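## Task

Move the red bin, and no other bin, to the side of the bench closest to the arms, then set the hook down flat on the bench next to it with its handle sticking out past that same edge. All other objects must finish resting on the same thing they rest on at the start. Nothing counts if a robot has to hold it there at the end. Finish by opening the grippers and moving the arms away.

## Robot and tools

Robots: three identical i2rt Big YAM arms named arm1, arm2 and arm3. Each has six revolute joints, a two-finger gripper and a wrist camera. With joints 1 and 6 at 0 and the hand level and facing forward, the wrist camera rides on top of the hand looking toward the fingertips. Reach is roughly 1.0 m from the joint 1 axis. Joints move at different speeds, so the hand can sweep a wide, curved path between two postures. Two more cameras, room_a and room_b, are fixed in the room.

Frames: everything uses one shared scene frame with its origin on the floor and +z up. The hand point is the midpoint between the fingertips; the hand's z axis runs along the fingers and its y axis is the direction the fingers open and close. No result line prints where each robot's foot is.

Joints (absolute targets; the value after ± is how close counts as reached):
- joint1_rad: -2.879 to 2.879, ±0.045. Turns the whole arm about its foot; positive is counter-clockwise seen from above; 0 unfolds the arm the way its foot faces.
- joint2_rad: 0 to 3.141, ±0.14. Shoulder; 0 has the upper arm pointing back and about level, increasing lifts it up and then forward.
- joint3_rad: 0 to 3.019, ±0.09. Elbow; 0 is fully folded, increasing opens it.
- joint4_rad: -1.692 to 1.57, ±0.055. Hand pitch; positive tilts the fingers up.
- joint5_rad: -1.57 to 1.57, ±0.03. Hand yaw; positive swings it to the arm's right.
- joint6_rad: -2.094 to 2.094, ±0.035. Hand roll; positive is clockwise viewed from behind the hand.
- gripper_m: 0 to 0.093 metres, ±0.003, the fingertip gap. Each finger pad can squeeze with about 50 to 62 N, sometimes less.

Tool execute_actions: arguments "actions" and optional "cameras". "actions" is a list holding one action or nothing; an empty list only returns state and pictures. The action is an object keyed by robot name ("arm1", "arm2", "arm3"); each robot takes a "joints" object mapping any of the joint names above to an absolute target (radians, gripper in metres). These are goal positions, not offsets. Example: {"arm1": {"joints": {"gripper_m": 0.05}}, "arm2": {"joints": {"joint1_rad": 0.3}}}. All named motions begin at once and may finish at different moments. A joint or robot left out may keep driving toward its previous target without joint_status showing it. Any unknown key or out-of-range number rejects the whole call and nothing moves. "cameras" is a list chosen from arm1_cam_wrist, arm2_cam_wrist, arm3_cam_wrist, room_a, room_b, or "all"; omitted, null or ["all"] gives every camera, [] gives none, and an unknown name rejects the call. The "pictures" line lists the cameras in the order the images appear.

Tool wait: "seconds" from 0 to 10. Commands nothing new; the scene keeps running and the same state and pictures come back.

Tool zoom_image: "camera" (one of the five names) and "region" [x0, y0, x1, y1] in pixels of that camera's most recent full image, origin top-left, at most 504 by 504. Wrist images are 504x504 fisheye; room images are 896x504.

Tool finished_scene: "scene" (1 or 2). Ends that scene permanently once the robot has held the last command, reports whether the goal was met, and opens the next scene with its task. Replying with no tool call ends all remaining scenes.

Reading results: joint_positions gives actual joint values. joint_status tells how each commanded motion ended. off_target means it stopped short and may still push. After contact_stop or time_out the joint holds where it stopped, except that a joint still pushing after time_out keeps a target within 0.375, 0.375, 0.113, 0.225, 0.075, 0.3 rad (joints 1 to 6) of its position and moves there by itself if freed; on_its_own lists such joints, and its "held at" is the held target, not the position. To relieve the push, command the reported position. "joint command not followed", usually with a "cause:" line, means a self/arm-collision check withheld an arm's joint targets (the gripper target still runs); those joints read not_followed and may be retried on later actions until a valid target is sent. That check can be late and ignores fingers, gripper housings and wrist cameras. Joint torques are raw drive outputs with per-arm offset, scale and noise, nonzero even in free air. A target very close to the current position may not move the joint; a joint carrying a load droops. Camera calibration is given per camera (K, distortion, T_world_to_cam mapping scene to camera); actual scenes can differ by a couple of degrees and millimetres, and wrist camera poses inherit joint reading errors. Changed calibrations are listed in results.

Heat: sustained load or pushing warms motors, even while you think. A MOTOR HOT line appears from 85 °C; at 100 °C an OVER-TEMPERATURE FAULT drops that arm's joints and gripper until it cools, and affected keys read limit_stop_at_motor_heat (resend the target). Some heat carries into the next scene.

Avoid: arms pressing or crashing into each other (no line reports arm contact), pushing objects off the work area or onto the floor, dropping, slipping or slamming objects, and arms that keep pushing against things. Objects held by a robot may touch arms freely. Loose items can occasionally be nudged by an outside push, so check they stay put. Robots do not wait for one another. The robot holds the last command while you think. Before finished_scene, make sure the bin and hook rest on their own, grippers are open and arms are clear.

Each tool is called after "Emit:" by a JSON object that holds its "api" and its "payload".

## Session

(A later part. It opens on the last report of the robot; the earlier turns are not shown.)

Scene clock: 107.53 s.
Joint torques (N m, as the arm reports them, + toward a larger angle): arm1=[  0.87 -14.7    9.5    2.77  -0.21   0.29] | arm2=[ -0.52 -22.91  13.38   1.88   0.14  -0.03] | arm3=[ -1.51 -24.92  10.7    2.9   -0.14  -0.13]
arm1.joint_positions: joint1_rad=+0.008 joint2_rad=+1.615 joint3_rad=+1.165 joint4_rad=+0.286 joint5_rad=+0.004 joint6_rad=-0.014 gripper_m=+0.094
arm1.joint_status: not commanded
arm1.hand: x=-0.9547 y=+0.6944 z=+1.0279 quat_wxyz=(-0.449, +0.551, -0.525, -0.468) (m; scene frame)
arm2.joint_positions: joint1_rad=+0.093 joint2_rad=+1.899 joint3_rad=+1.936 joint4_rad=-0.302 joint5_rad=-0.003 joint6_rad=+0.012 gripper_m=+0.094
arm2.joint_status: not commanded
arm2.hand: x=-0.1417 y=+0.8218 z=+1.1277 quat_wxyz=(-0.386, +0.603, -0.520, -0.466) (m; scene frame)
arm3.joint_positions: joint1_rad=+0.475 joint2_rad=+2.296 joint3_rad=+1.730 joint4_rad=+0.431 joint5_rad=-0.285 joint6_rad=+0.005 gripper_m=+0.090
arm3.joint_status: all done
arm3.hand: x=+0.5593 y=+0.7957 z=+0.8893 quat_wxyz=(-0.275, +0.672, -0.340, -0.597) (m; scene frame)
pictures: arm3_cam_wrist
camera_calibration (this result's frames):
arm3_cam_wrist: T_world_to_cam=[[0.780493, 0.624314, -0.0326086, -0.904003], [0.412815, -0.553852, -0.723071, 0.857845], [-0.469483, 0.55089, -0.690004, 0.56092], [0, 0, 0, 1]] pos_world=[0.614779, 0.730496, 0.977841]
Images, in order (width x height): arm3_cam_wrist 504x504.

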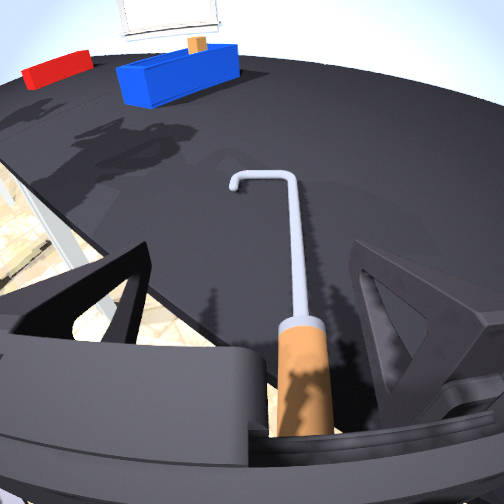

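Emit:
{"api": "execute_actions", "payload": {"actions": [{"arm3":{"joints":{"joint1_rad":0.43,"joint2_rad":2.33,"joint3_rad":1.62,"joint4_rad":0.58}}}], "cameras": ["arm3_cam_wrist"]}}

Scene clock: 111.70 s.
Joint torques (N m, as the arm reports them, + toward a larger angle): arm1=[  0.89 -14.68   9.5    2.77  -0.21   0.29] | arm2=[ -0.48 -22.95  13.4    1.88   0.14  -0.04] | arm3=[ -1.37 -21.7    8.56   3.18  -0.12  -0.12]
arm1.joint_positions: joint1_rad=+0.008 joint2_rad=+1.615 joint3_rad=+1.165 joint4_rad=+0.286 joint5_rad=+0.004 joint6_rad=-0.014 gripper_m=+0.094
arm1.joint_status: not commanded
arm1.hand: x=-0.9547 y=+0.6944 z=+1.0279 quat_wxyz=(-0.449, +0.551, -0.525, -0.468) (m; scene frame)
arm2.joint_positions: joint1_rad=+0.093 joint2_rad=+1.899 joint3_rad=+1.936 joint4_rad=-0.302 joint5_rad=-0.003 joint6_rad=+0.012 gripper_m=+0.094
arm2.joint_status: not commanded
arm2.hand: x=-0.1417 y=+0.8218 z=+1.1277 quat_wxyz=(-0.386, +0.603, -0.520, -0.466) (m; scene frame)
arm3.joint_positions: joint1_rad=+0.428 joint2_rad=+2.333 joint3_rad=+1.609 joint4_rad=+0.562 joint5_rad=-0.285 joint6_rad=+0.005 gripper_m=+0.090
arm3.joint_status: all done
arm3.hand: x=+0.6073 y=+0.7856 z=+0.8245 quat_wxyz=(-0.283, +0.670, -0.362, -0.583) (m; scene frame)
pictures: arm3_cam_wrist
camera_calibration (this result's frames):
arm3_cam_wrist: T_world_to_cam=[[0.809346, 0.585986, -0.0397356, -0.918731], [0.392441, -0.589881, -0.705712, 0.811887], [-0.436977, 0.555571, -0.707383, 0.535196], [0, 0, 0, 1]] pos_world=[0.658822, 0.719942, 0.915041]
Images, in order (width x height): arm3_cam_wrist 504x504.

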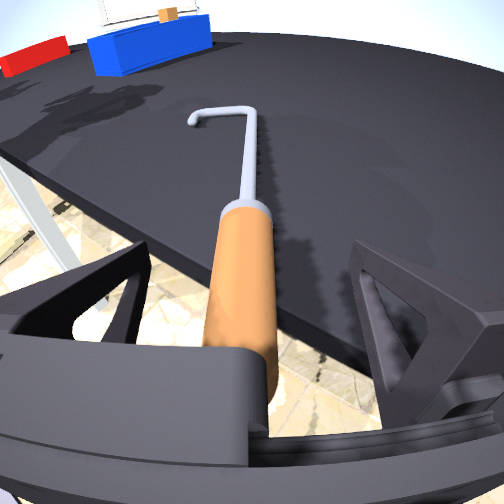

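Emit:
{"api": "execute_actions", "payload": {"actions": [{"arm3":{"joints":{"joint4_rad":0.42}}}], "cameras": []}}

Emit:
{"api": "execute_actions", "payload": {"actions": [{"arm3":{"joints":{"gripper_m":0}}}], "cameras": []}}

Emit:
{"api": "execute_actions", "payload": {"actions": [{"arm3":{"joints":{"joint1_rad":0.75,"joint2_rad":2.5,"joint3_rad":1.95,"joint4_rad":0.4,"joint5_rad":0.75}}}], "cameras": ["arm3_cam_wrist"]}}

Scene clock: 116.03 s.
Joint torques (N m, as the arm reports them, + toward a larger angle): arm1=[  0.86 -14.59   9.53   2.78  -0.22   0.29] | arm2=[ -0.33 -22.79  13.46   1.87   0.18  -0.04] | arm3=[ -1.37 -21.53   8.6    1.97  -0.17  -0.05]
arm1.joint_positions: joint1_rad=+0.008 joint2_rad=+1.615 joint3_rad=+1.165 joint4_rad=+0.286 joint5_rad=+0.004 joint6_rad=-0.014 gripper_m=+0.094
arm1.joint_status: not commanded
arm1.hand: x=-0.9547 y=+0.6944 z=+1.0279 quat_wxyz=(-0.449, +0.551, -0.525, -0.468) (m; scene frame)
arm2.joint_positions: joint1_rad=+0.093 joint2_rad=+1.899 joint3_rad=+1.936 joint4_rad=-0.302 joint5_rad=-0.003 joint6_rad=+0.012 gripper_m=+0.094
arm2.joint_status: not commanded
arm2.hand: x=-0.1417 y=+0.8218 z=+1.1277 quat_wxyz=(-0.386, +0.603, -0.520, -0.466) (m; scene frame)
arm3.joint_positions: joint1_rad=+0.428 joint2_rad=+2.333 joint3_rad=+1.609 joint4_rad=+0.434 joint5_rad=-0.285 joint6_rad=+0.002 gripper_m=+0.090
arm3.joint_status: all done
arm3.hand: x=+0.6098 y=+0.7791 z=+0.7947 quat_wxyz=(-0.250, +0.698, -0.390, -0.546) (m; scene frame)
pictures: none
No camera images: the call's "cameras" was empty. Leave "cameras" out to get every camera's image.

Scene clock: 116.73 s.
Joint torques (N m, as the arm reports them, + toward a larger angle): arm1=[  0.83 -14.69   9.52   2.77  -0.21   0.29] | arm2=[ -0.42 -22.87  13.4    1.88   0.17  -0.03] | arm3=[ -1.29 -21.54   8.52   2.39  -0.09  -0.08]
arm1.joint_positions: joint1_rad=+0.008 joint2_rad=+1.615 joint3_rad=+1.165 joint4_rad=+0.286 joint5_rad=+0.004 joint6_rad=-0.014 gripper_m=+0.094
arm1.joint_status: not commanded
arm1.hand: x=-0.9547 y=+0.6944 z=+1.0279 quat_wxyz=(-0.449, +0.551, -0.525, -0.468) (m; scene frame)
arm2.joint_positions: joint1_rad=+0.093 joint2_rad=+1.899 joint3_rad=+1.936 joint4_rad=-0.302 joint5_rad=-0.003 joint6_rad=+0.012 gripper_m=+0.094
arm2.joint_status: not commanded
arm2.hand: x=-0.1417 y=+0.8218 z=+1.1277 quat_wxyz=(-0.386, +0.603, -0.520, -0.466) (m; scene frame)
arm3.joint_positions: joint1_rad=+0.428 joint2_rad=+2.333 joint3_rad=+1.609 joint4_rad=+0.424 joint5_rad=-0.286 joint6_rad=+0.002 gripper_m=+0.030
arm3.joint_status: gripper_m off_target (ended at +0.030, target +0.000)
arm3.hand: x=+0.6099 y=+0.7783 z=+0.7924 quat_wxyz=(-0.247, +0.701, -0.392, -0.543) (m; scene frame)
pictures: none
No camera images: the call's "cameras" was empty. Leave "cameras" out to get every camera's image.

Scene clock: 118.23 s.
Joint torques (N m, as the arm reports them, + toward a larger angle): arm1=[  0.84 -14.69   9.5    2.77  -0.22   0.29] | arm2=[ -0.13 -22.54  13.47   1.79   0.15  -0.03] | arm3=[ -5.51 -24.32  12.84   2.81   0.75  -0.11]
arm1.joint_positions: joint1_rad=+0.008 joint2_rad=+1.615 joint3_rad=+1.165 joint4_rad=+0.286 joint5_rad=+0.004 joint6_rad=-0.014 gripper_m=+0.094
arm1.joint_status: not commanded
arm1.hand: x=-0.9547 y=+0.6944 z=+1.0279 quat_wxyz=(-0.449, +0.551, -0.525, -0.468) (m; scene frame)
arm2.joint_positions: joint1_rad=+0.093 joint2_rad=+1.899 joint3_rad=+1.936 joint4_rad=-0.302 joint5_rad=-0.003 joint6_rad=+0.012 gripper_m=+0.094
arm2.joint_status: not commanded
arm2.hand: x=-0.1417 y=+0.8218 z=+1.1277 quat_wxyz=(-0.386, +0.603, -0.520, -0.466) (m; scene frame)
arm3.joint_positions: joint1_rad=+0.794 joint2_rad=+2.511 joint3_rad=+1.882 joint4_rad=+0.390 joint5_rad=+0.734 joint6_rad=+0.005 gripper_m=+0.030
arm3.joint_status: all done
arm3.hand: x=+0.4589 y=+0.7350 z=+0.7836 quat_wxyz=(-0.499, +0.573, -0.509, -0.404) (m; scene frame)
pictures: arm3_cam_wrist
camera_calibration (this result's frames):
arm3_cam_wrist: T_world_to_cam=[[0.986254, -0.00743304, 0.165071, -0.576156], [0.108751, -0.722929, -0.68231, 1.02102], [0.124406, 0.690882, -0.712183, 0.116225], [0, 0, 0, 1]] pos_world=[0.44274, 0.653544, 0.874531]
Images, in order (width x height): arm3_cam_wrist 504x504.

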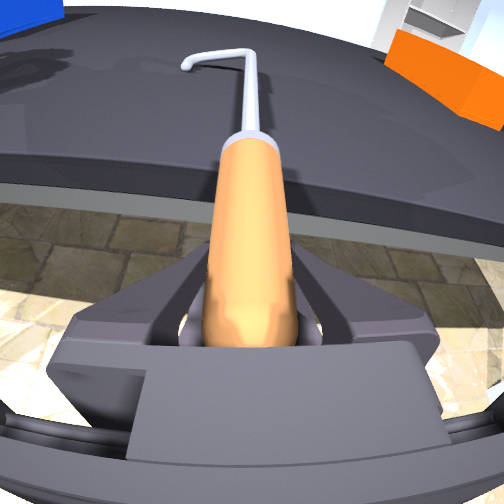

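Emit:
{"api": "execute_actions", "payload": {"actions": [{"arm3":{"joints":{"joint1_rad":0.71,"joint2_rad":2.55,"joint3_rad":2.03,"joint4_rad":0.4}}}], "cameras": ["arm3_cam_wrist"]}}

Scene clock: 122.13 s.
Joint torques (N m, as the arm reports them, + toward a larger angle): arm1=[  0.82 -14.61   9.53   2.79  -0.21   0.29] | arm2=[ -0.25 -22.57  13.45   1.81   0.16  -0.02] | arm3=[ -9.41 -21.97  15.98   2.84  -0.51  -0.12]
arm1.joint_positions: joint1_rad=+0.008 joint2_rad=+1.615 joint3_rad=+1.165 joint4_rad=+0.286 joint5_rad=+0.004 joint6_rad=-0.014 gripper_m=+0.094
arm1.joint_status: not commanded
arm1.hand: x=-0.9547 y=+0.6944 z=+1.0279 quat_wxyz=(-0.449, +0.551, -0.525, -0.468) (m; scene frame)
arm2.joint_positions: joint1_rad=+0.093 joint2_rad=+1.899 joint3_rad=+1.936 joint4_rad=-0.302 joint5_rad=-0.003 joint6_rad=+0.012 gripper_m=+0.094
arm2.joint_status: not commanded
arm2.hand: x=-0.1417 y=+0.8218 z=+1.1277 quat_wxyz=(-0.386, +0.603, -0.520, -0.466) (m; scene frame)
arm3.joint_positions: joint1_rad=+0.798 joint2_rad=+2.535 joint3_rad=+1.911 joint4_rad=+0.390 joint5_rad=+0.762 joint6_rad=+0.005 gripper_m=+0.030
arm3.joint_status: joint1_rad time_out (moved +0.004 of -0.084); joint3_rad time_out (moved +0.028 of +0.148); the others done
arm3.on_its_own: joint1_rad reads +0.798 and still pushes toward +0.710 since a time_out; joint3_rad reads +1.911 and still pushes toward +2.023 since a time_out
arm3.hand: x=+0.4575 y=+0.7370 z=+0.7786 quat_wxyz=(-0.507, +0.566, -0.513, -0.399) (m; scene frame)
pictures: arm3_cam_wrist
camera_calibration (this result's frames):
arm3_cam_wrist: T_world_to_cam=[[0.98551, -0.0316569, 0.16664, -0.556915], [0.0932245, -0.719655, -0.688045, 1.02839], [0.141705, 0.693609, -0.706276, 0.0969397], [0, 0, 0, 1]] pos_world=[0.439237, 0.655217, 0.868848]
Images, in order (width x height): arm3_cam_wrist 504x504.

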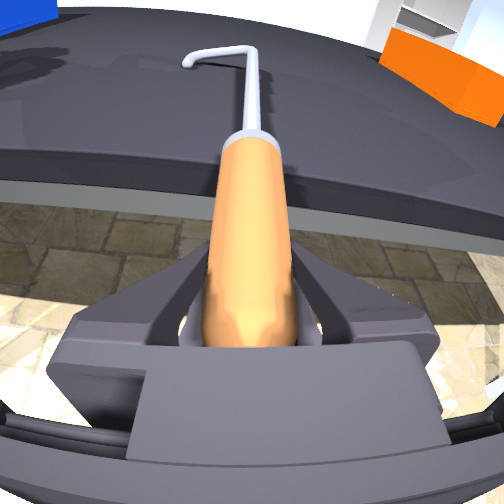

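Emit:
{"api": "execute_actions", "payload": {"actions": [{"arm3":{"joints":{"joint1_rad":0.76,"joint2_rad":2.45,"joint3_rad":1.93,"joint4_rad":0.52}}}], "cameras": ["arm3_cam_wrist"]}}

Scene clock: 125.77 s.
Joint torques (N m, as the arm reports them, + toward a larger angle): arm1=[  0.89 -14.66   9.51   2.78  -0.21   0.29] | arm2=[ -0.24 -22.69  13.37   1.81   0.15  -0.03] | arm3=[ -5.07 -29.56  10.55   4.51   0.02  -0.07]
arm1.joint_positions: joint1_rad=+0.008 joint2_rad=+1.615 joint3_rad=+1.165 joint4_rad=+0.286 joint5_rad=+0.004 joint6_rad=-0.014 gripper_m=+0.094
arm1.joint_status: not commanded
arm1.hand: x=-0.9547 y=+0.6944 z=+1.0279 quat_wxyz=(-0.449, +0.551, -0.525, -0.468) (m; scene frame)
arm2.joint_positions: joint1_rad=+0.093 joint2_rad=+1.899 joint3_rad=+1.936 joint4_rad=-0.302 joint5_rad=-0.003 joint6_rad=+0.012 gripper_m=+0.094
arm2.joint_status: not commanded
arm2.hand: x=-0.1417 y=+0.8218 z=+1.1277 quat_wxyz=(-0.386, +0.603, -0.520, -0.466) (m; scene frame)
arm3.joint_positions: joint1_rad=+0.799 joint2_rad=+2.535 joint3_rad=+1.894 joint4_rad=+0.469 joint5_rad=+0.750 joint6_rad=+0.005 gripper_m=+0.030
arm3.joint_status: all done
arm3.hand: x=+0.4554 y=+0.7355 z=+0.7852 quat_wxyz=(-0.506, +0.549, -0.511, -0.426) (m; scene frame)
pictures: arm3_cam_wrist
camera_calibration (this result's frames):
arm3_cam_wrist: T_world_to_cam=[[0.992019, -0.0253239, 0.123521, -0.529785], [0.0725751, -0.686407, -0.723587, 1.04497], [0.10311, 0.726776, -0.679091, 0.0747669], [0, 0, 0, 1]] pos_world=[0.442009, 0.649522, 0.872342]
Images, in order (width x height): arm3_cam_wrist 504x504.

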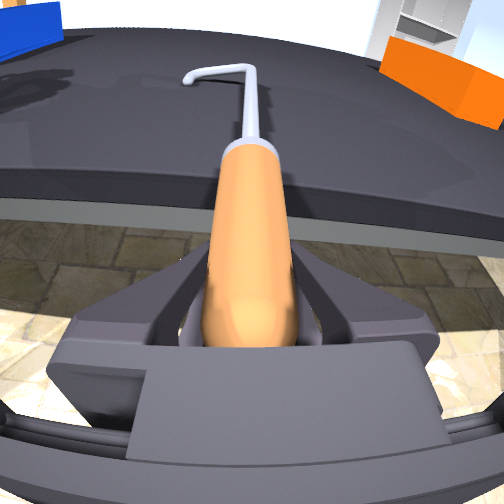

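Emit:
{"api": "execute_actions", "payload": {"actions": [{"arm3":{"joints":{"joint1_rad":0.82,"joint2_rad":2.38}}}], "cameras": []}}

Emit:
{"api": "execute_actions", "payload": {"actions": [{"arm3":{"joints":{"joint1_rad":0.72}}}], "cameras": ["arm3_cam_wrist","room_a"]}}

Scene clock: 130.40 s.
Joint torques (N m, as the arm reports them, + toward a larger angle): arm1=[  0.89 -14.57   9.5    2.75  -0.22   0.29] | arm2=[ -0.5  -22.75  13.47   1.78   0.15  -0.02] | arm3=[ -0.75 -27.9   11.07   4.1   -0.01  -0.11]
arm1.joint_positions: joint1_rad=+0.008 joint2_rad=+1.615 joint3_rad=+1.165 joint4_rad=+0.286 joint5_rad=+0.004 joint6_rad=-0.014 gripper_m=+0.094
arm1.joint_status: not commanded
arm1.hand: x=-0.9547 y=+0.6944 z=+1.0279 quat_wxyz=(-0.449, +0.551, -0.525, -0.468) (m; scene frame)
arm2.joint_positions: joint1_rad=+0.093 joint2_rad=+1.899 joint3_rad=+1.936 joint4_rad=-0.302 joint5_rad=-0.003 joint6_rad=+0.012 gripper_m=+0.094
arm2.joint_status: not commanded
arm2.hand: x=-0.1417 y=+0.8218 z=+1.1277 quat_wxyz=(-0.386, +0.603, -0.520, -0.466) (m; scene frame)
arm3.joint_positions: joint1_rad=+0.812 joint2_rad=+2.444 joint3_rad=+1.892 joint4_rad=+0.478 joint5_rad=+0.750 joint6_rad=+0.005 gripper_m=+0.030
arm3.joint_status: all done
arm3.hand: x=+0.4418 y=+0.7336 z=+0.8633 quat_wxyz=(-0.506, +0.519, -0.507, -0.465) (m; scene frame)
pictures: none
No camera images: the call's "cameras" was empty. Leave "cameras" out to get every camera's image.

Scene clock: 131.73 s.
Joint torques (N m, as the arm reports them, + toward a larger angle): arm1=[  0.84 -14.65   9.51   2.79  -0.21   0.29] | arm2=[ -0.47 -23.    13.36   1.8    0.15  -0.01] | arm3=[ -1.21 -27.79  11.12   4.13   0.    -0.11]
arm1.joint_positions: joint1_rad=+0.008 joint2_rad=+1.615 joint3_rad=+1.165 joint4_rad=+0.286 joint5_rad=+0.004 joint6_rad=-0.014 gripper_m=+0.094
arm1.joint_status: not commanded
arm1.hand: x=-0.9547 y=+0.6944 z=+1.0279 quat_wxyz=(-0.449, +0.551, -0.525, -0.468) (m; scene frame)
arm2.joint_positions: joint1_rad=+0.093 joint2_rad=+1.899 joint3_rad=+1.936 joint4_rad=-0.302 joint5_rad=-0.003 joint6_rad=+0.012 gripper_m=+0.094
arm2.joint_status: not commanded
arm2.hand: x=-0.1417 y=+0.8218 z=+1.1277 quat_wxyz=(-0.386, +0.603, -0.520, -0.466) (m; scene frame)
arm3.joint_positions: joint1_rad=+0.714 joint2_rad=+2.444 joint3_rad=+1.892 joint4_rad=+0.478 joint5_rad=+0.749 joint6_rad=+0.005 gripper_m=+0.030
arm3.joint_status: all done
arm3.hand: x=+0.5163 y=+0.7784 z=+0.8639 quat_wxyz=(-0.528, +0.494, -0.532, -0.440) (m; scene frame)
pictures: arm3_cam_wrist, room_a
camera_calibration (this result's frames):
arm3_cam_wrist: T_world_to_cam=[[0.991605, -0.115412, 0.0583026, -0.472132], [-0.0277578, -0.630391, -0.775782, 1.18016], [0.126288, 0.767651, -0.628302, 0.00310577], [0, 0, 0, 1]] pos_world=[0.500534, 0.687087, 0.945023]
Images, in order (width x height): arm3_cam_wrist 504x504, room_a 896x504.

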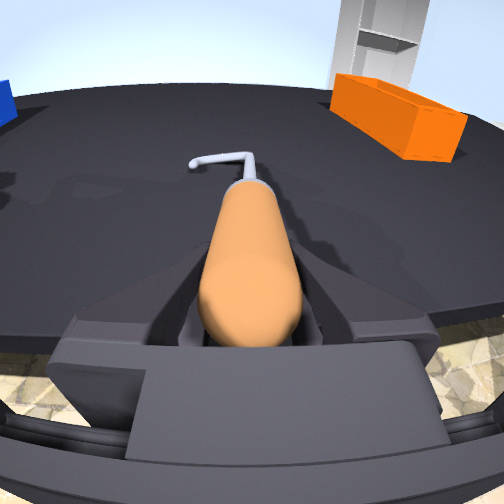

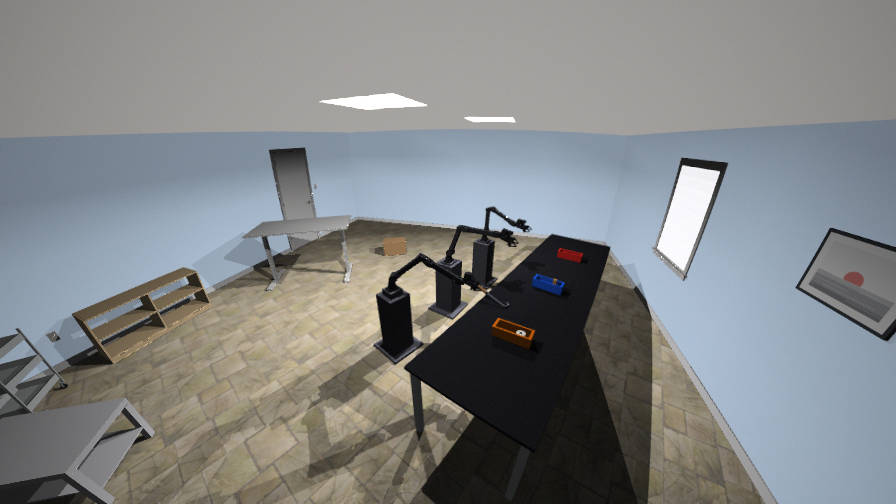

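Emit:
{"api": "execute_actions", "payload": {"actions": [{"arm3":{"joints":{"joint1_rad":0.745,"joint2_rad":2.505,"joint4_rad":0.52}}}], "cameras": ["arm3_cam_wrist"]}}

Scene clock: 135.43 s.
Joint torques (N m, as the arm reports them, + toward a larger angle): arm1=[  0.92 -14.71   9.51   2.77  -0.21   0.29] | arm2=[ -0.21 -23.1   13.4    1.79   0.16  -0.01] | arm3=[ -1.01 -23.21  10.74   2.89  -0.16  -0.1 ]
arm1.joint_positions: joint1_rad=+0.008 joint2_rad=+1.615 joint3_rad=+1.165 joint4_rad=+0.286 joint5_rad=+0.004 joint6_rad=-0.014 gripper_m=+0.094
arm1.joint_status: not commanded
arm1.hand: x=-0.9547 y=+0.6944 z=+1.0279 quat_wxyz=(-0.449, +0.551, -0.525, -0.468) (m; scene frame)
arm2.joint_positions: joint1_rad=+0.093 joint2_rad=+1.899 joint3_rad=+1.936 joint4_rad=-0.302 joint5_rad=-0.003 joint6_rad=+0.012 gripper_m=+0.094
arm2.joint_status: not commanded
arm2.hand: x=-0.1417 y=+0.8218 z=+1.1277 quat_wxyz=(-0.386, +0.603, -0.520, -0.466) (m; scene frame)
arm3.joint_positions: joint1_rad=+0.736 joint2_rad=+2.505 joint3_rad=+1.892 joint4_rad=+0.509 joint5_rad=+0.753 joint6_rad=+0.005 gripper_m=+0.030
arm3.joint_status: all done
arm3.hand: x=+0.5018 y=+0.7671 z=+0.8175 quat_wxyz=(-0.523, +0.509, -0.528, -0.434) (m; scene frame)
pictures: arm3_cam_wrist
camera_calibration (this result's frames):
arm3_cam_wrist: T_world_to_cam=[[0.992222, -0.0961207, 0.0791027, -0.488491], [-0.00230165, -0.649499, -0.760359, 1.12598], [0.124463, 0.754263, -0.644668, 0.00903496], [0, 0, 0, 1]] pos_world=[0.486158, 0.677554, 0.900615]
Images, in order (width x height): arm3_cam_wrist 504x504.

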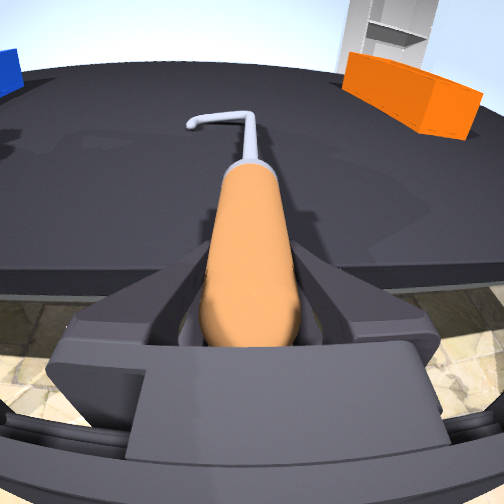

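Emit:
{"api": "execute_actions", "payload": {"actions": [{"arm3":{"joints":{"joint4_rad":0.41}}}], "cameras": []}}

Emit:
{"api": "execute_actions", "payload": {"actions": [{"arm3":{"joints":{"gripper_m":0.09}}}], "cameras": []}}

Emit:
{"api": "execute_actions", "payload": {"actions": [{"arm3":{"joints":{"joint2_rad":2.2}},"arm2":{"joints":{"joint2_rad":2.2,"joint3_rad":2.17,"joint4_rad":0.26,"joint5_rad":-0.58}}}], "cameras": []}}

Emit:
{"api": "execute_actions", "payload": {"actions": [{"arm3":{"joints":{"joint1_rad":-0.3,"joint2_rad":1.2,"joint3_rad":1.2,"joint5_rad":0}},"arm2":{"joints":{"joint1_rad":-0.3}}}], "cameras": []}}

Emit:
{"api": "execute_actions", "payload": {"actions": [{"arm2":{"joints":{"joint1_rad":-0.755,"joint2_rad":2.43}}}], "cameras": ["arm2_cam_wrist"]}}

Scene clock: 145.13 s.
Joint torques (N m, as the arm reports them, + toward a larger angle): arm1=[  0.84 -14.71   9.52   2.78  -0.21   0.29] | arm2=[ -0.46 -23.09  13.43   1.79   0.16  -0.02] | arm3=[ -0.9  -23.57  10.84   1.94  -0.09  -0.08]
arm1.joint_positions: joint1_rad=+0.008 joint2_rad=+1.615 joint3_rad=+1.165 joint4_rad=+0.286 joint5_rad=+0.004 joint6_rad=-0.014 gripper_m=+0.094
arm1.joint_status: not commanded
arm1.hand: x=-0.9547 y=+0.6944 z=+1.0279 quat_wxyz=(-0.449, +0.551, -0.525, -0.468) (m; scene frame)
arm2.joint_positions: joint1_rad=+0.093 joint2_rad=+1.899 joint3_rad=+1.936 joint4_rad=-0.302 joint5_rad=-0.003 joint6_rad=+0.012 gripper_m=+0.094
arm2.joint_status: not commanded
arm2.hand: x=-0.1417 y=+0.8218 z=+1.1277 quat_wxyz=(-0.386, +0.603, -0.520, -0.466) (m; scene frame)
arm3.joint_positions: joint1_rad=+0.736 joint2_rad=+2.505 joint3_rad=+1.892 joint4_rad=+0.421 joint5_rad=+0.753 joint6_rad=+0.005 gripper_m=+0.030
arm3.joint_status: all done
arm3.hand: x=+0.5035 y=+0.7650 z=+0.8003 quat_wxyz=(-0.519, +0.538, -0.529, -0.401) (m; scene frame)
pictures: none
No camera images: the call's "cameras" was empty. Leave "cameras" out to get every camera's image.

Scene clock: 145.83 s.
Joint torques (N m, as the arm reports them, + toward a larger angle): arm1=[  0.8  -14.69   9.52   2.77  -0.21   0.28] | arm2=[ -0.33 -22.45  13.31   1.82   0.19  -0.04] | arm3=[ -0.63 -23.45  10.84   2.15  -0.1   -0.08]
arm1.joint_positions: joint1_rad=+0.008 joint2_rad=+1.615 joint3_rad=+1.165 joint4_rad=+0.286 joint5_rad=+0.004 joint6_rad=-0.014 gripper_m=+0.094
arm1.joint_status: not commanded
arm1.hand: x=-0.9547 y=+0.6944 z=+1.0279 quat_wxyz=(-0.449, +0.551, -0.525, -0.468) (m; scene frame)
arm2.joint_positions: joint1_rad=+0.093 joint2_rad=+1.899 joint3_rad=+1.936 joint4_rad=-0.302 joint5_rad=-0.003 joint6_rad=+0.012 gripper_m=+0.094
arm2.joint_status: not commanded
arm2.hand: x=-0.1417 y=+0.8218 z=+1.1277 quat_wxyz=(-0.386, +0.603, -0.520, -0.466) (m; scene frame)
arm3.joint_positions: joint1_rad=+0.736 joint2_rad=+2.505 joint3_rad=+1.892 joint4_rad=+0.415 joint5_rad=+0.753 joint6_rad=+0.005 gripper_m=+0.090
arm3.joint_status: all done
arm3.hand: x=+0.5036 y=+0.7648 z=+0.7991 quat_wxyz=(-0.519, +0.540, -0.529, -0.399) (m; scene frame)
pictures: none
No camera images: the call's "cameras" was empty. Leave "cameras" out to get every camera's image.

Scene clock: 147.37 s.
Joint torques (N m, as the arm reports them, + toward a larger angle): arm1=[  0.92 -14.68   9.48   2.79  -0.21   0.29] | arm2=[ -0.66 -29.35  16.67   2.21  -0.1   -0.03] | arm3=[ -0.69 -22.09  10.49   2.4   -0.26  -0.12]
arm1.joint_positions: joint1_rad=+0.008 joint2_rad=+1.615 joint3_rad=+1.165 joint4_rad=+0.286 joint5_rad=+0.004 joint6_rad=-0.014 gripper_m=+0.094
arm1.joint_status: not commanded
arm1.hand: x=-0.9547 y=+0.6944 z=+1.0279 quat_wxyz=(-0.449, +0.551, -0.525, -0.468) (m; scene frame)
arm2.joint_positions: joint1_rad=+0.093 joint2_rad=+2.219 joint3_rad=+2.121 joint4_rad=+0.246 joint5_rad=-0.576 joint6_rad=+0.012 gripper_m=+0.094
arm2.joint_status: all done
arm2.hand: x=-0.2457 y=+0.8790 z=+1.0967 quat_wxyz=(-0.321, +0.615, -0.249, -0.676) (m; scene frame)
arm3.joint_positions: joint1_rad=+0.736 joint2_rad=+2.198 joint3_rad=+1.914 joint4_rad=+0.409 joint5_rad=+0.753 joint6_rad=+0.005 gripper_m=+0.090
arm3.joint_status: all done
arm3.hand: x=+0.5079 y=+0.7563 z=+1.0721 quat_wxyz=(-0.530, +0.429, -0.520, -0.515) (m; scene frame)
pictures: none
No camera images: the call's "cameras" was empty. Leave "cameras" out to get every camera's image.

Scene clock: 149.33 s.
Joint torques (N m, as the arm reports them, + toward a larger angle): arm1=[  0.88 -14.64   9.5    2.78  -0.22   0.29] | arm2=[ -1.15 -28.52  16.67   2.23   0.    -0.03] | arm3=[-2.12 -8.33 10.33  2.38 -0.27 -0.12]
arm1.joint_positions: joint1_rad=+0.008 joint2_rad=+1.615 joint3_rad=+1.165 joint4_rad=+0.286 joint5_rad=+0.004 joint6_rad=-0.014 gripper_m=+0.094
arm1.joint_status: not commanded
arm1.hand: x=-0.9547 y=+0.6944 z=+1.0279 quat_wxyz=(-0.449, +0.551, -0.525, -0.468) (m; scene frame)
arm2.joint_positions: joint1_rad=-0.299 joint2_rad=+2.219 joint3_rad=+2.121 joint4_rad=+0.246 joint5_rad=-0.578 joint6_rad=+0.012 gripper_m=+0.094
arm2.joint_status: all done
arm2.hand: x=+0.1059 y=+0.9034 z=+1.0945 quat_wxyz=(-0.446, +0.556, -0.363, -0.600) (m; scene frame)
arm3.joint_positions: joint1_rad=-0.295 joint2_rad=+1.199 joint3_rad=+1.190 joint4_rad=+0.408 joint5_rad=+0.004 joint6_rad=+0.005 gripper_m=+0.090
arm3.joint_status: all done
arm3.hand: x=+1.1410 y=+0.5107 z=+1.3631 quat_wxyz=(-0.692, +0.309, -0.458, -0.465) (m; scene frame)
pictures: none
No camera images: the call's "cameras" was empty. Leave "cameras" out to get every camera's image.

Scene clock: 151.40 s.
Joint torques (N m, as the arm reports them, + toward a larger angle): arm1=[  0.82 -14.61   9.5    2.78  -0.21   0.29] | arm2=[ -0.8  -31.93  13.53   2.    -0.07  -0.03] | arm3=[-1.9  -8.7  10.43  2.39 -0.28 -0.1 ]
arm1.joint_positions: joint1_rad=+0.008 joint2_rad=+1.615 joint3_rad=+1.165 joint4_rad=+0.286 joint5_rad=+0.004 joint6_rad=-0.014 gripper_m=+0.094
arm1.joint_status: not commanded
arm1.hand: x=-0.9547 y=+0.6944 z=+1.0279 quat_wxyz=(-0.449, +0.551, -0.525, -0.468) (m; scene frame)
arm2.joint_positions: joint1_rad=-0.758 joint2_rad=+2.461 joint3_rad=+2.145 joint4_rad=+0.253 joint5_rad=-0.579 joint6_rad=+0.012 gripper_m=+0.094
arm2.joint_status: all done
arm2.hand: x=+0.5153 y=+0.7888 z=+0.8914 quat_wxyz=(-0.498, +0.473, -0.554, -0.470) (m; scene frame)
arm3.joint_positions: joint1_rad=-0.295 joint2_rad=+1.199 joint3_rad=+1.190 joint4_rad=+0.408 joint5_rad=+0.004 joint6_rad=+0.005 gripper_m=+0.090
arm3.joint_status: not commanded
arm3.hand: x=+1.1410 y=+0.5107 z=+1.3631 quat_wxyz=(-0.692, +0.309, -0.458, -0.465) (m; scene frame)
pictures: arm2_cam_wrist
camera_calibration (this result's frames):
arm2_cam_wrist: T_world_to_cam=[[0.993627, -0.100033, -0.0519552, -0.38751], [-0.103881, -0.633704, -0.766569, 1.24215], [0.0437583, 0.76708, -0.640057, 0.0606787], [0, 0, 0, 1]] pos_world=[0.511422, 0.701849, 0.970901]
Images, in order (width x height): arm2_cam_wrist 504x504.

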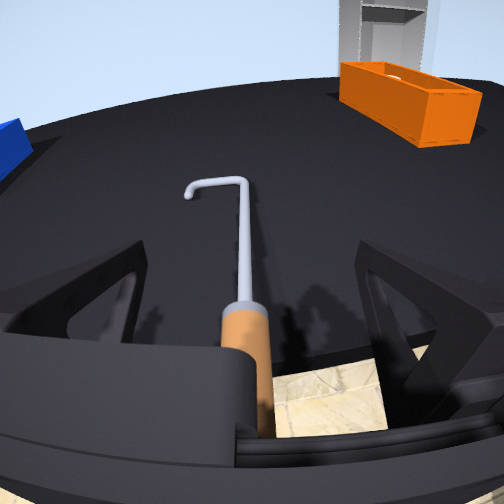

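Centered. Lower about .085.

Emit:
{"api": "execute_actions", "payload": {"actions": [{"arm2":{"joints":{"joint2_rad":2.55,"joint4_rad":0.3}}}], "cameras": ["arm2_cam_wrist"]}}

Scene clock: 155.53 s.
Joint torques (N m, as the arm reports them, + toward a larger angle): arm1=[  0.84 -14.6    9.51   2.77  -0.21   0.29] | arm2=[ -0.97 -29.09  13.36   2.23  -0.09  -0.05] | arm3=[-2.11 -8.36 10.39  2.32 -0.27 -0.11]
arm1.joint_positions: joint1_rad=+0.008 joint2_rad=+1.615 joint3_rad=+1.165 joint4_rad=+0.286 joint5_rad=+0.004 joint6_rad=-0.014 gripper_m=+0.094
arm1.joint_status: not commanded
arm1.hand: x=-0.9547 y=+0.6944 z=+1.0279 quat_wxyz=(-0.449, +0.551, -0.525, -0.468) (m; scene frame)
arm2.joint_positions: joint1_rad=-0.758 joint2_rad=+2.542 joint3_rad=+2.145 joint4_rad=+0.289 joint5_rad=-0.579 joint6_rad=+0.012 gripper_m=+0.094
arm2.joint_status: all done
arm2.hand: x=+0.5167 y=+0.7898 z=+0.8246 quat_wxyz=(-0.482, +0.474, -0.569, -0.467) (m; scene frame)
arm3.joint_positions: joint1_rad=-0.295 joint2_rad=+1.199 joint3_rad=+1.190 joint4_rad=+0.408 joint5_rad=+0.004 joint6_rad=+0.005 gripper_m=+0.090
arm3.joint_status: not commanded
arm3.hand: x=+1.1410 y=+0.5107 z=+1.3631 quat_wxyz=(-0.692, +0.309, -0.458, -0.465) (m; scene frame)
pictures: arm2_cam_wrist
camera_calibration (this result's frames):
arm2_cam_wrist: T_world_to_cam=[[0.991794, -0.10264, -0.0762222, -0.369245], [-0.125221, -0.659683, -0.741038, 1.20226], [0.0257775, 0.744502, -0.667123, 0.0665444], [0, 0, 0, 1]] pos_world=[0.515047, 0.70567, 0.90717]
Images, in order (width x height): arm2_cam_wrist 504x504.

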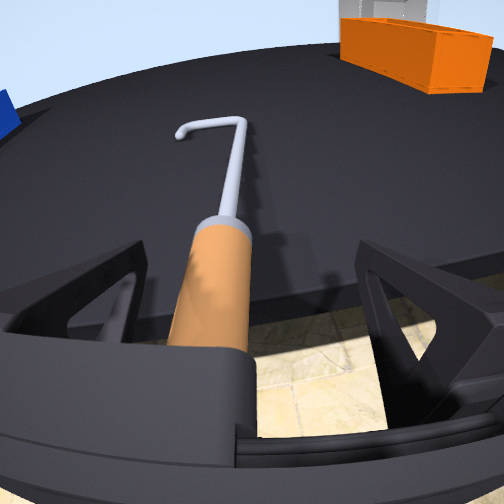

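Emit:
{"api": "execute_actions", "payload": {"actions": [{"arm2":{"joints":{"joint4_rad":0.16}}}], "cameras": []}}

Emit:
{"api": "execute_actions", "payload": {"actions": [{"arm2":{"joints":{"gripper_m":0}}}], "cameras": []}}

Emit:
{"api": "execute_actions", "payload": {"actions": [{"arm2":{"joints":{"joint2_rad":1.8,"joint3_rad":1.55,"joint4_rad":0.2}}}], "cameras": ["arm2_cam_wrist"]}}

Scene clock: 162.23 s.
Joint torques (N m, as the arm reports them, + toward a larger angle): arm1=[  0.79 -14.59   9.52   2.79  -0.21   0.29] | arm2=[ -1.07 -28.68  13.33   1.41  -0.11  -0.05] | arm3=[-2.12 -8.41 10.41  2.37 -0.27 -0.1 ]
arm1.joint_positions: joint1_rad=+0.008 joint2_rad=+1.615 joint3_rad=+1.165 joint4_rad=+0.286 joint5_rad=+0.004 joint6_rad=-0.014 gripper_m=+0.094
arm1.joint_status: not commanded
arm1.hand: x=-0.9547 y=+0.6944 z=+1.0279 quat_wxyz=(-0.449, +0.551, -0.525, -0.468) (m; scene frame)
arm2.joint_positions: joint1_rad=-0.758 joint2_rad=+2.542 joint3_rad=+2.145 joint4_rad=+0.166 joint5_rad=-0.579 joint6_rad=+0.012 gripper_m=+0.094
arm2.joint_status: all done
arm2.hand: x=+0.5137 y=+0.7860 z=+0.7981 quat_wxyz=(-0.436, +0.478, -0.610, -0.458) (m; scene frame)
arm3.joint_positions: joint1_rad=-0.295 joint2_rad=+1.199 joint3_rad=+1.190 joint4_rad=+0.408 joint5_rad=+0.004 joint6_rad=+0.005 gripper_m=+0.090
arm3.joint_status: not commanded
arm3.hand: x=+1.1410 y=+0.5107 z=+1.3631 quat_wxyz=(-0.692, +0.309, -0.458, -0.465) (m; scene frame)
pictures: none
No camera images: the call's "cameras" was empty. Leave "cameras" out to get every camera's image.

Scene clock: 162.97 s.
Joint torques (N m, as the arm reports them, + toward a larger angle): arm1=[  0.9  -14.67   9.51   2.77  -0.21   0.29] | arm2=[ -0.99 -28.65  13.48   1.49   0.02  -0.04] | arm3=[-2.01 -8.44 10.49  2.38 -0.25 -0.08]
arm1.joint_positions: joint1_rad=+0.008 joint2_rad=+1.615 joint3_rad=+1.165 joint4_rad=+0.286 joint5_rad=+0.004 joint6_rad=-0.014 gripper_m=+0.094
arm1.joint_status: not commanded
arm1.hand: x=-0.9547 y=+0.6944 z=+1.0279 quat_wxyz=(-0.449, +0.551, -0.525, -0.468) (m; scene frame)
arm2.joint_positions: joint1_rad=-0.757 joint2_rad=+2.542 joint3_rad=+2.145 joint4_rad=+0.164 joint5_rad=-0.582 joint6_rad=+0.011 gripper_m=+0.030
arm2.joint_status: gripper_m off_target (ended at +0.030, target +0.000)
arm2.hand: x=+0.5121 y=+0.7866 z=+0.7977 quat_wxyz=(-0.435, +0.480, -0.609, -0.459) (m; scene frame)
arm3.joint_positions: joint1_rad=-0.295 joint2_rad=+1.199 joint3_rad=+1.190 joint4_rad=+0.408 joint5_rad=+0.004 joint6_rad=+0.005 gripper_m=+0.090
arm3.joint_status: not commanded
arm3.hand: x=+1.1410 y=+0.5107 z=+1.3631 quat_wxyz=(-0.692, +0.309, -0.458, -0.465) (m; scene frame)
pictures: none
No camera images: the call's "cameras" was empty. Leave "cameras" out to get every camera's image.

Scene clock: 164.73 s.
Joint torques (N m, as the arm reports them, + toward a larger angle): arm1=[  0.86 -14.66   9.5    2.77  -0.21   0.29] | arm2=[ -1.43 -23.03  13.62   2.81  -0.16  -0.04] | arm3=[-1.99 -8.52 10.28  2.24 -0.24 -0.11]
arm1.joint_positions: joint1_rad=+0.008 joint2_rad=+1.615 joint3_rad=+1.165 joint4_rad=+0.286 joint5_rad=+0.004 joint6_rad=-0.014 gripper_m=+0.094
arm1.joint_status: not commanded
arm1.hand: x=-0.9547 y=+0.6944 z=+1.0279 quat_wxyz=(-0.449, +0.551, -0.525, -0.468) (m; scene frame)
arm2.joint_positions: joint1_rad=-0.757 joint2_rad=+1.819 joint3_rad=+1.527 joint4_rad=+0.175 joint5_rad=-0.577 joint6_rad=+0.010 gripper_m=+0.030
arm2.joint_status: all done
arm2.hand: x=+0.4040 y=+0.6541 z=+1.0542 quat_wxyz=(-0.479, +0.475, -0.573, -0.466) (m; scene frame)
arm3.joint_positions: joint1_rad=-0.295 joint2_rad=+1.199 joint3_rad=+1.190 joint4_rad=+0.408 joint5_rad=+0.004 joint6_rad=+0.005 gripper_m=+0.090
arm3.joint_status: not commanded
arm3.hand: x=+1.1410 y=+0.5107 z=+1.3631 quat_wxyz=(-0.692, +0.309, -0.458, -0.465) (m; scene frame)
pictures: arm2_cam_wrist
camera_calibration (this result's frames):
arm2_cam_wrist: T_world_to_cam=[[0.991332, -0.103907, -0.0803954, -0.248485], [-0.129383, -0.665919, -0.734719, 1.26787], [0.0228058, 0.738752, -0.673591, 0.335426], [0, 0, 0, 1]] pos_world=[0.402722, 0.57068, 1.13749]
Images, in order (width x height): arm2_cam_wrist 504x504.

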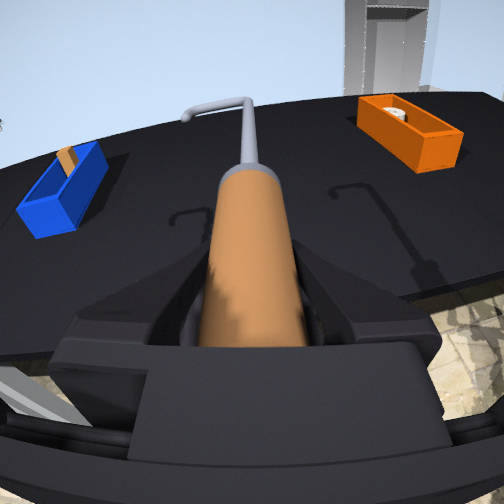

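Emit:
{"api": "execute_actions", "payload": {"actions": [{"arm2":{"joints":{"joint1_rad":0.58,"joint5_rad":0.65}},"arm1":{"joints":{"joint1_rad":0.2}}}], "cameras": []}}

Emit:
{"api": "execute_actions", "payload": {"actions": [{"arm2":{"joints":{"joint2_rad":2.47,"joint3_rad":2.12,"joint4_rad":0.24}}}], "cameras": ["arm2_cam_wrist"]}}

Scene clock: 170.73 s.
Joint torques (N m, as the arm reports them, + toward a larger angle): arm1=[  1.18 -14.53   9.51   2.78  -0.02   0.28] | arm2=[ -1.22 -24.54  13.59   2.81   0.31   0.03] | arm3=[-1.83 -8.19 10.37  2.28 -0.26 -0.1 ]
arm1.joint_positions: joint1_rad=+0.203 joint2_rad=+1.615 joint3_rad=+1.165 joint4_rad=+0.286 joint5_rad=-0.001 joint6_rad=-0.013 gripper_m=+0.094
arm1.joint_status: all done
arm1.hand: x=-1.0895 y=+0.6750 z=+1.0295 quat_wxyz=(-0.400, +0.600, -0.468, -0.511) (m; scene frame)
arm2.joint_positions: joint1_rad=+0.580 joint2_rad=+1.837 joint3_rad=+1.527 joint4_rad=+0.175 joint5_rad=+0.645 joint6_rad=+0.007 gripper_m=+0.030
arm2.joint_status: all done
arm2.hand: x=-0.3853 y=+0.6731 z=+1.0460 quat_wxyz=(-0.486, +0.547, -0.509, -0.453) (m; scene frame)
arm3.joint_positions: joint1_rad=-0.295 joint2_rad=+1.199 joint3_rad=+1.190 joint4_rad=+0.408 joint5_rad=+0.004 joint6_rad=+0.005 gripper_m=+0.090
arm3.joint_status: not commanded
arm3.hand: x=+1.1410 y=+0.5107 z=+1.3631 quat_wxyz=(-0.692, +0.309, -0.458, -0.465) (m; scene frame)
pictures: none
No camera images: the call's "cameras" was empty. Leave "cameras" out to get every camera's image.

Scene clock: 172.13 s.
Joint torques (N m, as the arm reports them, + toward a larger angle): arm1=[  1.17 -14.57   9.51   2.78  -0.02   0.28] | arm2=[ -1.26 -31.23  18.35   2.23   0.15  -0.04] | arm3=[-1.95 -8.5  10.36  2.4  -0.27 -0.09]
arm1.joint_positions: joint1_rad=+0.203 joint2_rad=+1.615 joint3_rad=+1.165 joint4_rad=+0.286 joint5_rad=-0.001 joint6_rad=-0.013 gripper_m=+0.094
arm1.joint_status: not commanded
arm1.hand: x=-1.0895 y=+0.6750 z=+1.0295 quat_wxyz=(-0.400, +0.600, -0.468, -0.511) (m; scene frame)
arm2.joint_positions: joint1_rad=+0.583 joint2_rad=+2.496 joint3_rad=+2.043 joint4_rad=+0.227 joint5_rad=+0.650 joint6_rad=+0.012 gripper_m=+0.030
arm2.joint_status: all done
arm2.hand: x=-0.4816 y=+0.7926 z=+0.8029 quat_wxyz=(-0.479, +0.574, -0.513, -0.421) (m; scene frame)
arm3.joint_positions: joint1_rad=-0.295 joint2_rad=+1.199 joint3_rad=+1.190 joint4_rad=+0.408 joint5_rad=+0.004 joint6_rad=+0.005 gripper_m=+0.090
arm3.joint_status: not commanded
arm3.hand: x=+1.1410 y=+0.5107 z=+1.3631 quat_wxyz=(-0.692, +0.309, -0.458, -0.465) (m; scene frame)
pictures: arm2_cam_wrist
camera_calibration (this result's frames):
arm2_cam_wrist: T_world_to_cam=[[0.992985, 0.0242502, 0.11573, 0.365442], [0.0964517, -0.732288, -0.67413, 1.17367], [0.0683998, 0.680563, -0.72949, 0.19701], [0, 0, 0, 1]] pos_world=[-0.489556, 0.716524, 0.892629]
Images, in order (width x height): arm2_cam_wrist 504x504.

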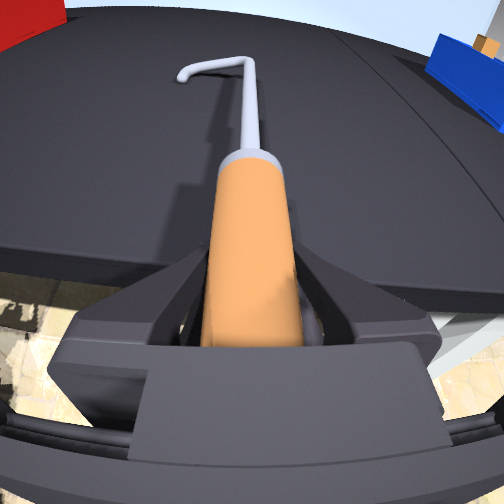

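Emit:
{"api": "execute_actions", "payload": {"actions": [{"arm2":{"joints":{"gripper_m":0.09}}}], "cameras": []}}

Emit:
{"api": "execute_actions", "payload": {"actions": [{"arm2":{"joints":{"joint2_rad":2.2}},"arm1":{"joints":{"joint2_rad":2.1,"joint3_rad":1.99,"joint4_rad":0.4,"joint5_rad":-0.6}}}], "cameras": []}}

Emit:
{"api": "execute_actions", "payload": {"actions": [{"arm2":{"joints":{"joint1_rad":-0.4,"joint2_rad":1.2,"joint3_rad":1.2,"joint5_rad":0}},"arm1":{"joints":{"joint1_rad":-0.2}}}], "cameras": []}}

Emit:
{"api": "execute_actions", "payload": {"actions": [{"arm1":{"joints":{"joint1_rad":-0.655,"joint2_rad":2.36}}}], "cameras": ["arm1_cam_wrist"]}}

Scene clock: 181.10 s.
Joint torques (N m, as the arm reports them, + toward a larger angle): arm1=[  1.12 -14.57   9.51   2.78  -0.03   0.28] | arm2=[ -1.3  -31.82  15.72   2.18   0.14   0.01] | arm3=[-1.91 -8.5  10.39  2.35 -0.26 -0.1 ]
arm1.joint_positions: joint1_rad=+0.203 joint2_rad=+1.615 joint3_rad=+1.165 joint4_rad=+0.286 joint5_rad=-0.001 joint6_rad=-0.013 gripper_m=+0.094
arm1.joint_status: not commanded
arm1.hand: x=-1.0895 y=+0.6750 z=+1.0295 quat_wxyz=(-0.400, +0.600, -0.468, -0.511) (m; scene frame)
arm2.joint_positions: joint1_rad=+0.583 joint2_rad=+2.496 joint3_rad=+2.071 joint4_rad=+0.227 joint5_rad=+0.650 joint6_rad=+0.012 gripper_m=+0.090
arm2.joint_status: all done
arm2.hand: x=-0.4850 y=+0.7972 z=+0.8179 quat_wxyz=(-0.481, +0.565, -0.513, -0.431) (m; scene frame)
arm3.joint_positions: joint1_rad=-0.295 joint2_rad=+1.199 joint3_rad=+1.190 joint4_rad=+0.408 joint5_rad=+0.004 joint6_rad=+0.005 gripper_m=+0.090
arm3.joint_status: not commanded
arm3.hand: x=+1.1410 y=+0.5107 z=+1.3631 quat_wxyz=(-0.692, +0.309, -0.458, -0.465) (m; scene frame)
pictures: none
No camera images: the call's "cameras" was empty. Leave "cameras" out to get every camera's image.

Scene clock: 182.97 s.
Joint torques (N m, as the arm reports them, + toward a larger angle): arm1=[  1.24 -21.15  10.87   2.49  -0.12   0.28] | arm2=[ -1.42 -25.23  13.23   1.44   0.01  -0.05] | arm3=[-1.85 -8.48 10.4   2.41 -0.25 -0.1 ]
arm1.joint_positions: joint1_rad=+0.203 joint2_rad=+2.110 joint3_rad=+1.940 joint4_rad=+0.387 joint5_rad=-0.596 joint6_rad=-0.013 gripper_m=+0.094
arm1.joint_status: all done
arm1.hand: x=-1.2224 y=+0.8157 z=+1.1350 quat_wxyz=(-0.319, +0.609, -0.186, -0.702) (m; scene frame)
arm2.joint_positions: joint1_rad=+0.583 joint2_rad=+2.185 joint3_rad=+2.105 joint4_rad=+0.240 joint5_rad=+0.650 joint6_rad=+0.012 gripper_m=+0.090
arm2.joint_status: all done
arm2.hand: x=-0.4619 y=+0.7718 z=+1.1167 quat_wxyz=(-0.499, +0.441, -0.497, -0.557) (m; scene frame)
arm3.joint_positions: joint1_rad=-0.295 joint2_rad=+1.199 joint3_rad=+1.190 joint4_rad=+0.408 joint5_rad=+0.004 joint6_rad=+0.005 gripper_m=+0.090
arm3.joint_status: not commanded
arm3.hand: x=+1.1410 y=+0.5107 z=+1.3631 quat_wxyz=(-0.692, +0.309, -0.458, -0.465) (m; scene frame)
pictures: none
No camera images: the call's "cameras" was empty. Leave "cameras" out to get every camera's image.

Scene clock: 184.90 s.
Joint torques (N m, as the arm reports them, + toward a larger angle): arm1=[  1.36 -21.5   10.88   2.49  -0.03   0.28] | arm2=[-2.1  -9.7  11.95  1.71 -0.11 -0.01] | arm3=[-2.08 -8.66 10.28  2.41 -0.27 -0.09]
arm1.joint_positions: joint1_rad=-0.196 joint2_rad=+2.110 joint3_rad=+1.940 joint4_rad=+0.387 joint5_rad=-0.598 joint6_rad=-0.012 gripper_m=+0.094
arm1.joint_status: all done
arm1.hand: x=-0.8823 y=+0.8682 z=+1.1311 quat_wxyz=(-0.450, +0.561, -0.304, -0.625) (m; scene frame)
arm2.joint_positions: joint1_rad=-0.393 joint2_rad=+1.191 joint3_rad=+1.199 joint4_rad=+0.236 joint5_rad=+0.004 joint6_rad=+0.011 gripper_m=+0.090
arm2.joint_status: all done
arm2.hand: x=+0.1737 y=+0.5423 z=+1.2814 quat_wxyz=(-0.635, +0.357, -0.506, -0.462) (m; scene frame)
arm3.joint_positions: joint1_rad=-0.295 joint2_rad=+1.199 joint3_rad=+1.190 joint4_rad=+0.408 joint5_rad=+0.004 joint6_rad=+0.005 gripper_m=+0.090
arm3.joint_status: not commanded
arm3.hand: x=+1.1410 y=+0.5107 z=+1.3631 quat_wxyz=(-0.692, +0.309, -0.458, -0.465) (m; scene frame)
pictures: none
No camera images: the call's "cameras" was empty. Leave "cameras" out to get every camera's image.

Scene clock: 186.97 s.
Joint torques (N m, as the arm reports them, + toward a larger angle): arm1=[  1.77 -24.94   9.13   2.43  -0.13   0.26] | arm2=[-1.7  -9.44 12.01  1.77 -0.11 -0.04] | arm3=[-1.96 -8.42 10.34  2.33 -0.27 -0.1 ]
arm1.joint_positions: joint1_rad=-0.656 joint2_rad=+2.387 joint3_rad=+1.960 joint4_rad=+0.392 joint5_rad=-0.598 joint6_rad=-0.011 gripper_m=+0.094
arm1.joint_status: all done
arm1.hand: x=-0.4781 y=+0.7987 z=+0.8975 quat_wxyz=(-0.493, +0.497, -0.516, -0.494) (m; scene frame)
arm2.joint_positions: joint1_rad=-0.393 joint2_rad=+1.191 joint3_rad=+1.199 joint4_rad=+0.236 joint5_rad=+0.004 joint6_rad=+0.011 gripper_m=+0.090
arm2.joint_status: not commanded
arm2.hand: x=+0.1737 y=+0.5423 z=+1.2814 quat_wxyz=(-0.635, +0.357, -0.506, -0.462) (m; scene frame)
arm3.joint_positions: joint1_rad=-0.295 joint2_rad=+1.199 joint3_rad=+1.190 joint4_rad=+0.408 joint5_rad=+0.004 joint6_rad=+0.005 gripper_m=+0.090
arm3.joint_status: not commanded
arm3.hand: x=+1.1410 y=+0.5107 z=+1.3631 quat_wxyz=(-0.692, +0.309, -0.458, -0.465) (m; scene frame)
pictures: arm1_cam_wrist
camera_calibration (this result's frames):
arm1_cam_wrist: T_world_to_cam=[[0.999806, -0.0151287, -0.0126198, 0.499446], [-0.0192497, -0.613824, -0.789209, 1.19356], [0.00419335, 0.789298, -0.613996, 0.0468976], [0, 0, 0, 1]] pos_world=[-0.47657, 0.703173, 0.977063]
Images, in order (width x height): arm1_cam_wrist 504x504.

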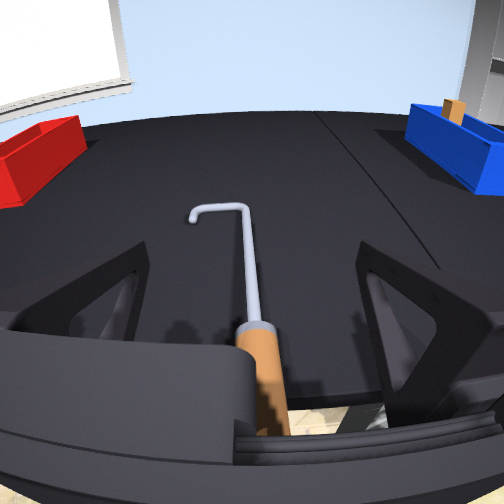

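Emit:
{"api": "execute_actions", "payload": {"actions": [{"arm1":{"joints":{"joint2_rad":2.515,"joint4_rad":0.47}}}], "cameras": ["arm1_cam_wrist"]}}

Scene clock: 190.20 s.
Joint torques (N m, as the arm reports them, + toward a larger angle): arm1=[  1.94 -24.51   8.59   2.31  -0.1    0.28] | arm2=[-2.01 -9.32 11.88  1.8  -0.11 -0.01] | arm3=[-2.13 -8.56 10.33  2.38 -0.25 -0.1 ]
arm1.joint_positions: joint1_rad=-0.657 joint2_rad=+2.532 joint3_rad=+1.960 joint4_rad=+0.465 joint5_rad=-0.600 joint6_rad=-0.014 gripper_m=+0.094
arm1.joint_status: all done
arm1.hand: x=-0.4795 y=+0.7982 z=+0.7850 quat_wxyz=(-0.468, +0.502, -0.539, -0.489) (m; scene frame)
arm2.joint_positions: joint1_rad=-0.393 joint2_rad=+1.191 joint3_rad=+1.199 joint4_rad=+0.236 joint5_rad=+0.004 joint6_rad=+0.011 gripper_m=+0.090
arm2.joint_status: not commanded
arm2.hand: x=+0.1737 y=+0.5423 z=+1.2814 quat_wxyz=(-0.635, +0.357, -0.506, -0.462) (m; scene frame)
arm3.joint_positions: joint1_rad=-0.295 joint2_rad=+1.199 joint3_rad=+1.190 joint4_rad=+0.408 joint5_rad=+0.004 joint6_rad=+0.005 gripper_m=+0.090
arm3.joint_status: not commanded
arm3.hand: x=+1.1410 y=+0.5107 z=+1.3631 quat_wxyz=(-0.692, +0.309, -0.458, -0.465) (m; scene frame)
pictures: arm1_cam_wrist
camera_calibration (this result's frames):
arm1_cam_wrist: T_world_to_cam=[[0.998646, -0.0155375, -0.0496492, 0.528179], [-0.0475811, -0.658679, -0.750918, 1.09664], [-0.0210355, 0.752263, -0.658527, 0.0306814], [0, 0, 0, 1]] pos_world=[-0.474639, 0.707459, 0.869913]
Images, in order (width x height): arm1_cam_wrist 504x504.

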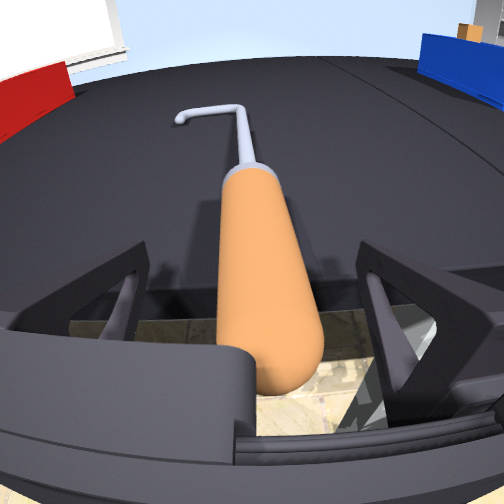

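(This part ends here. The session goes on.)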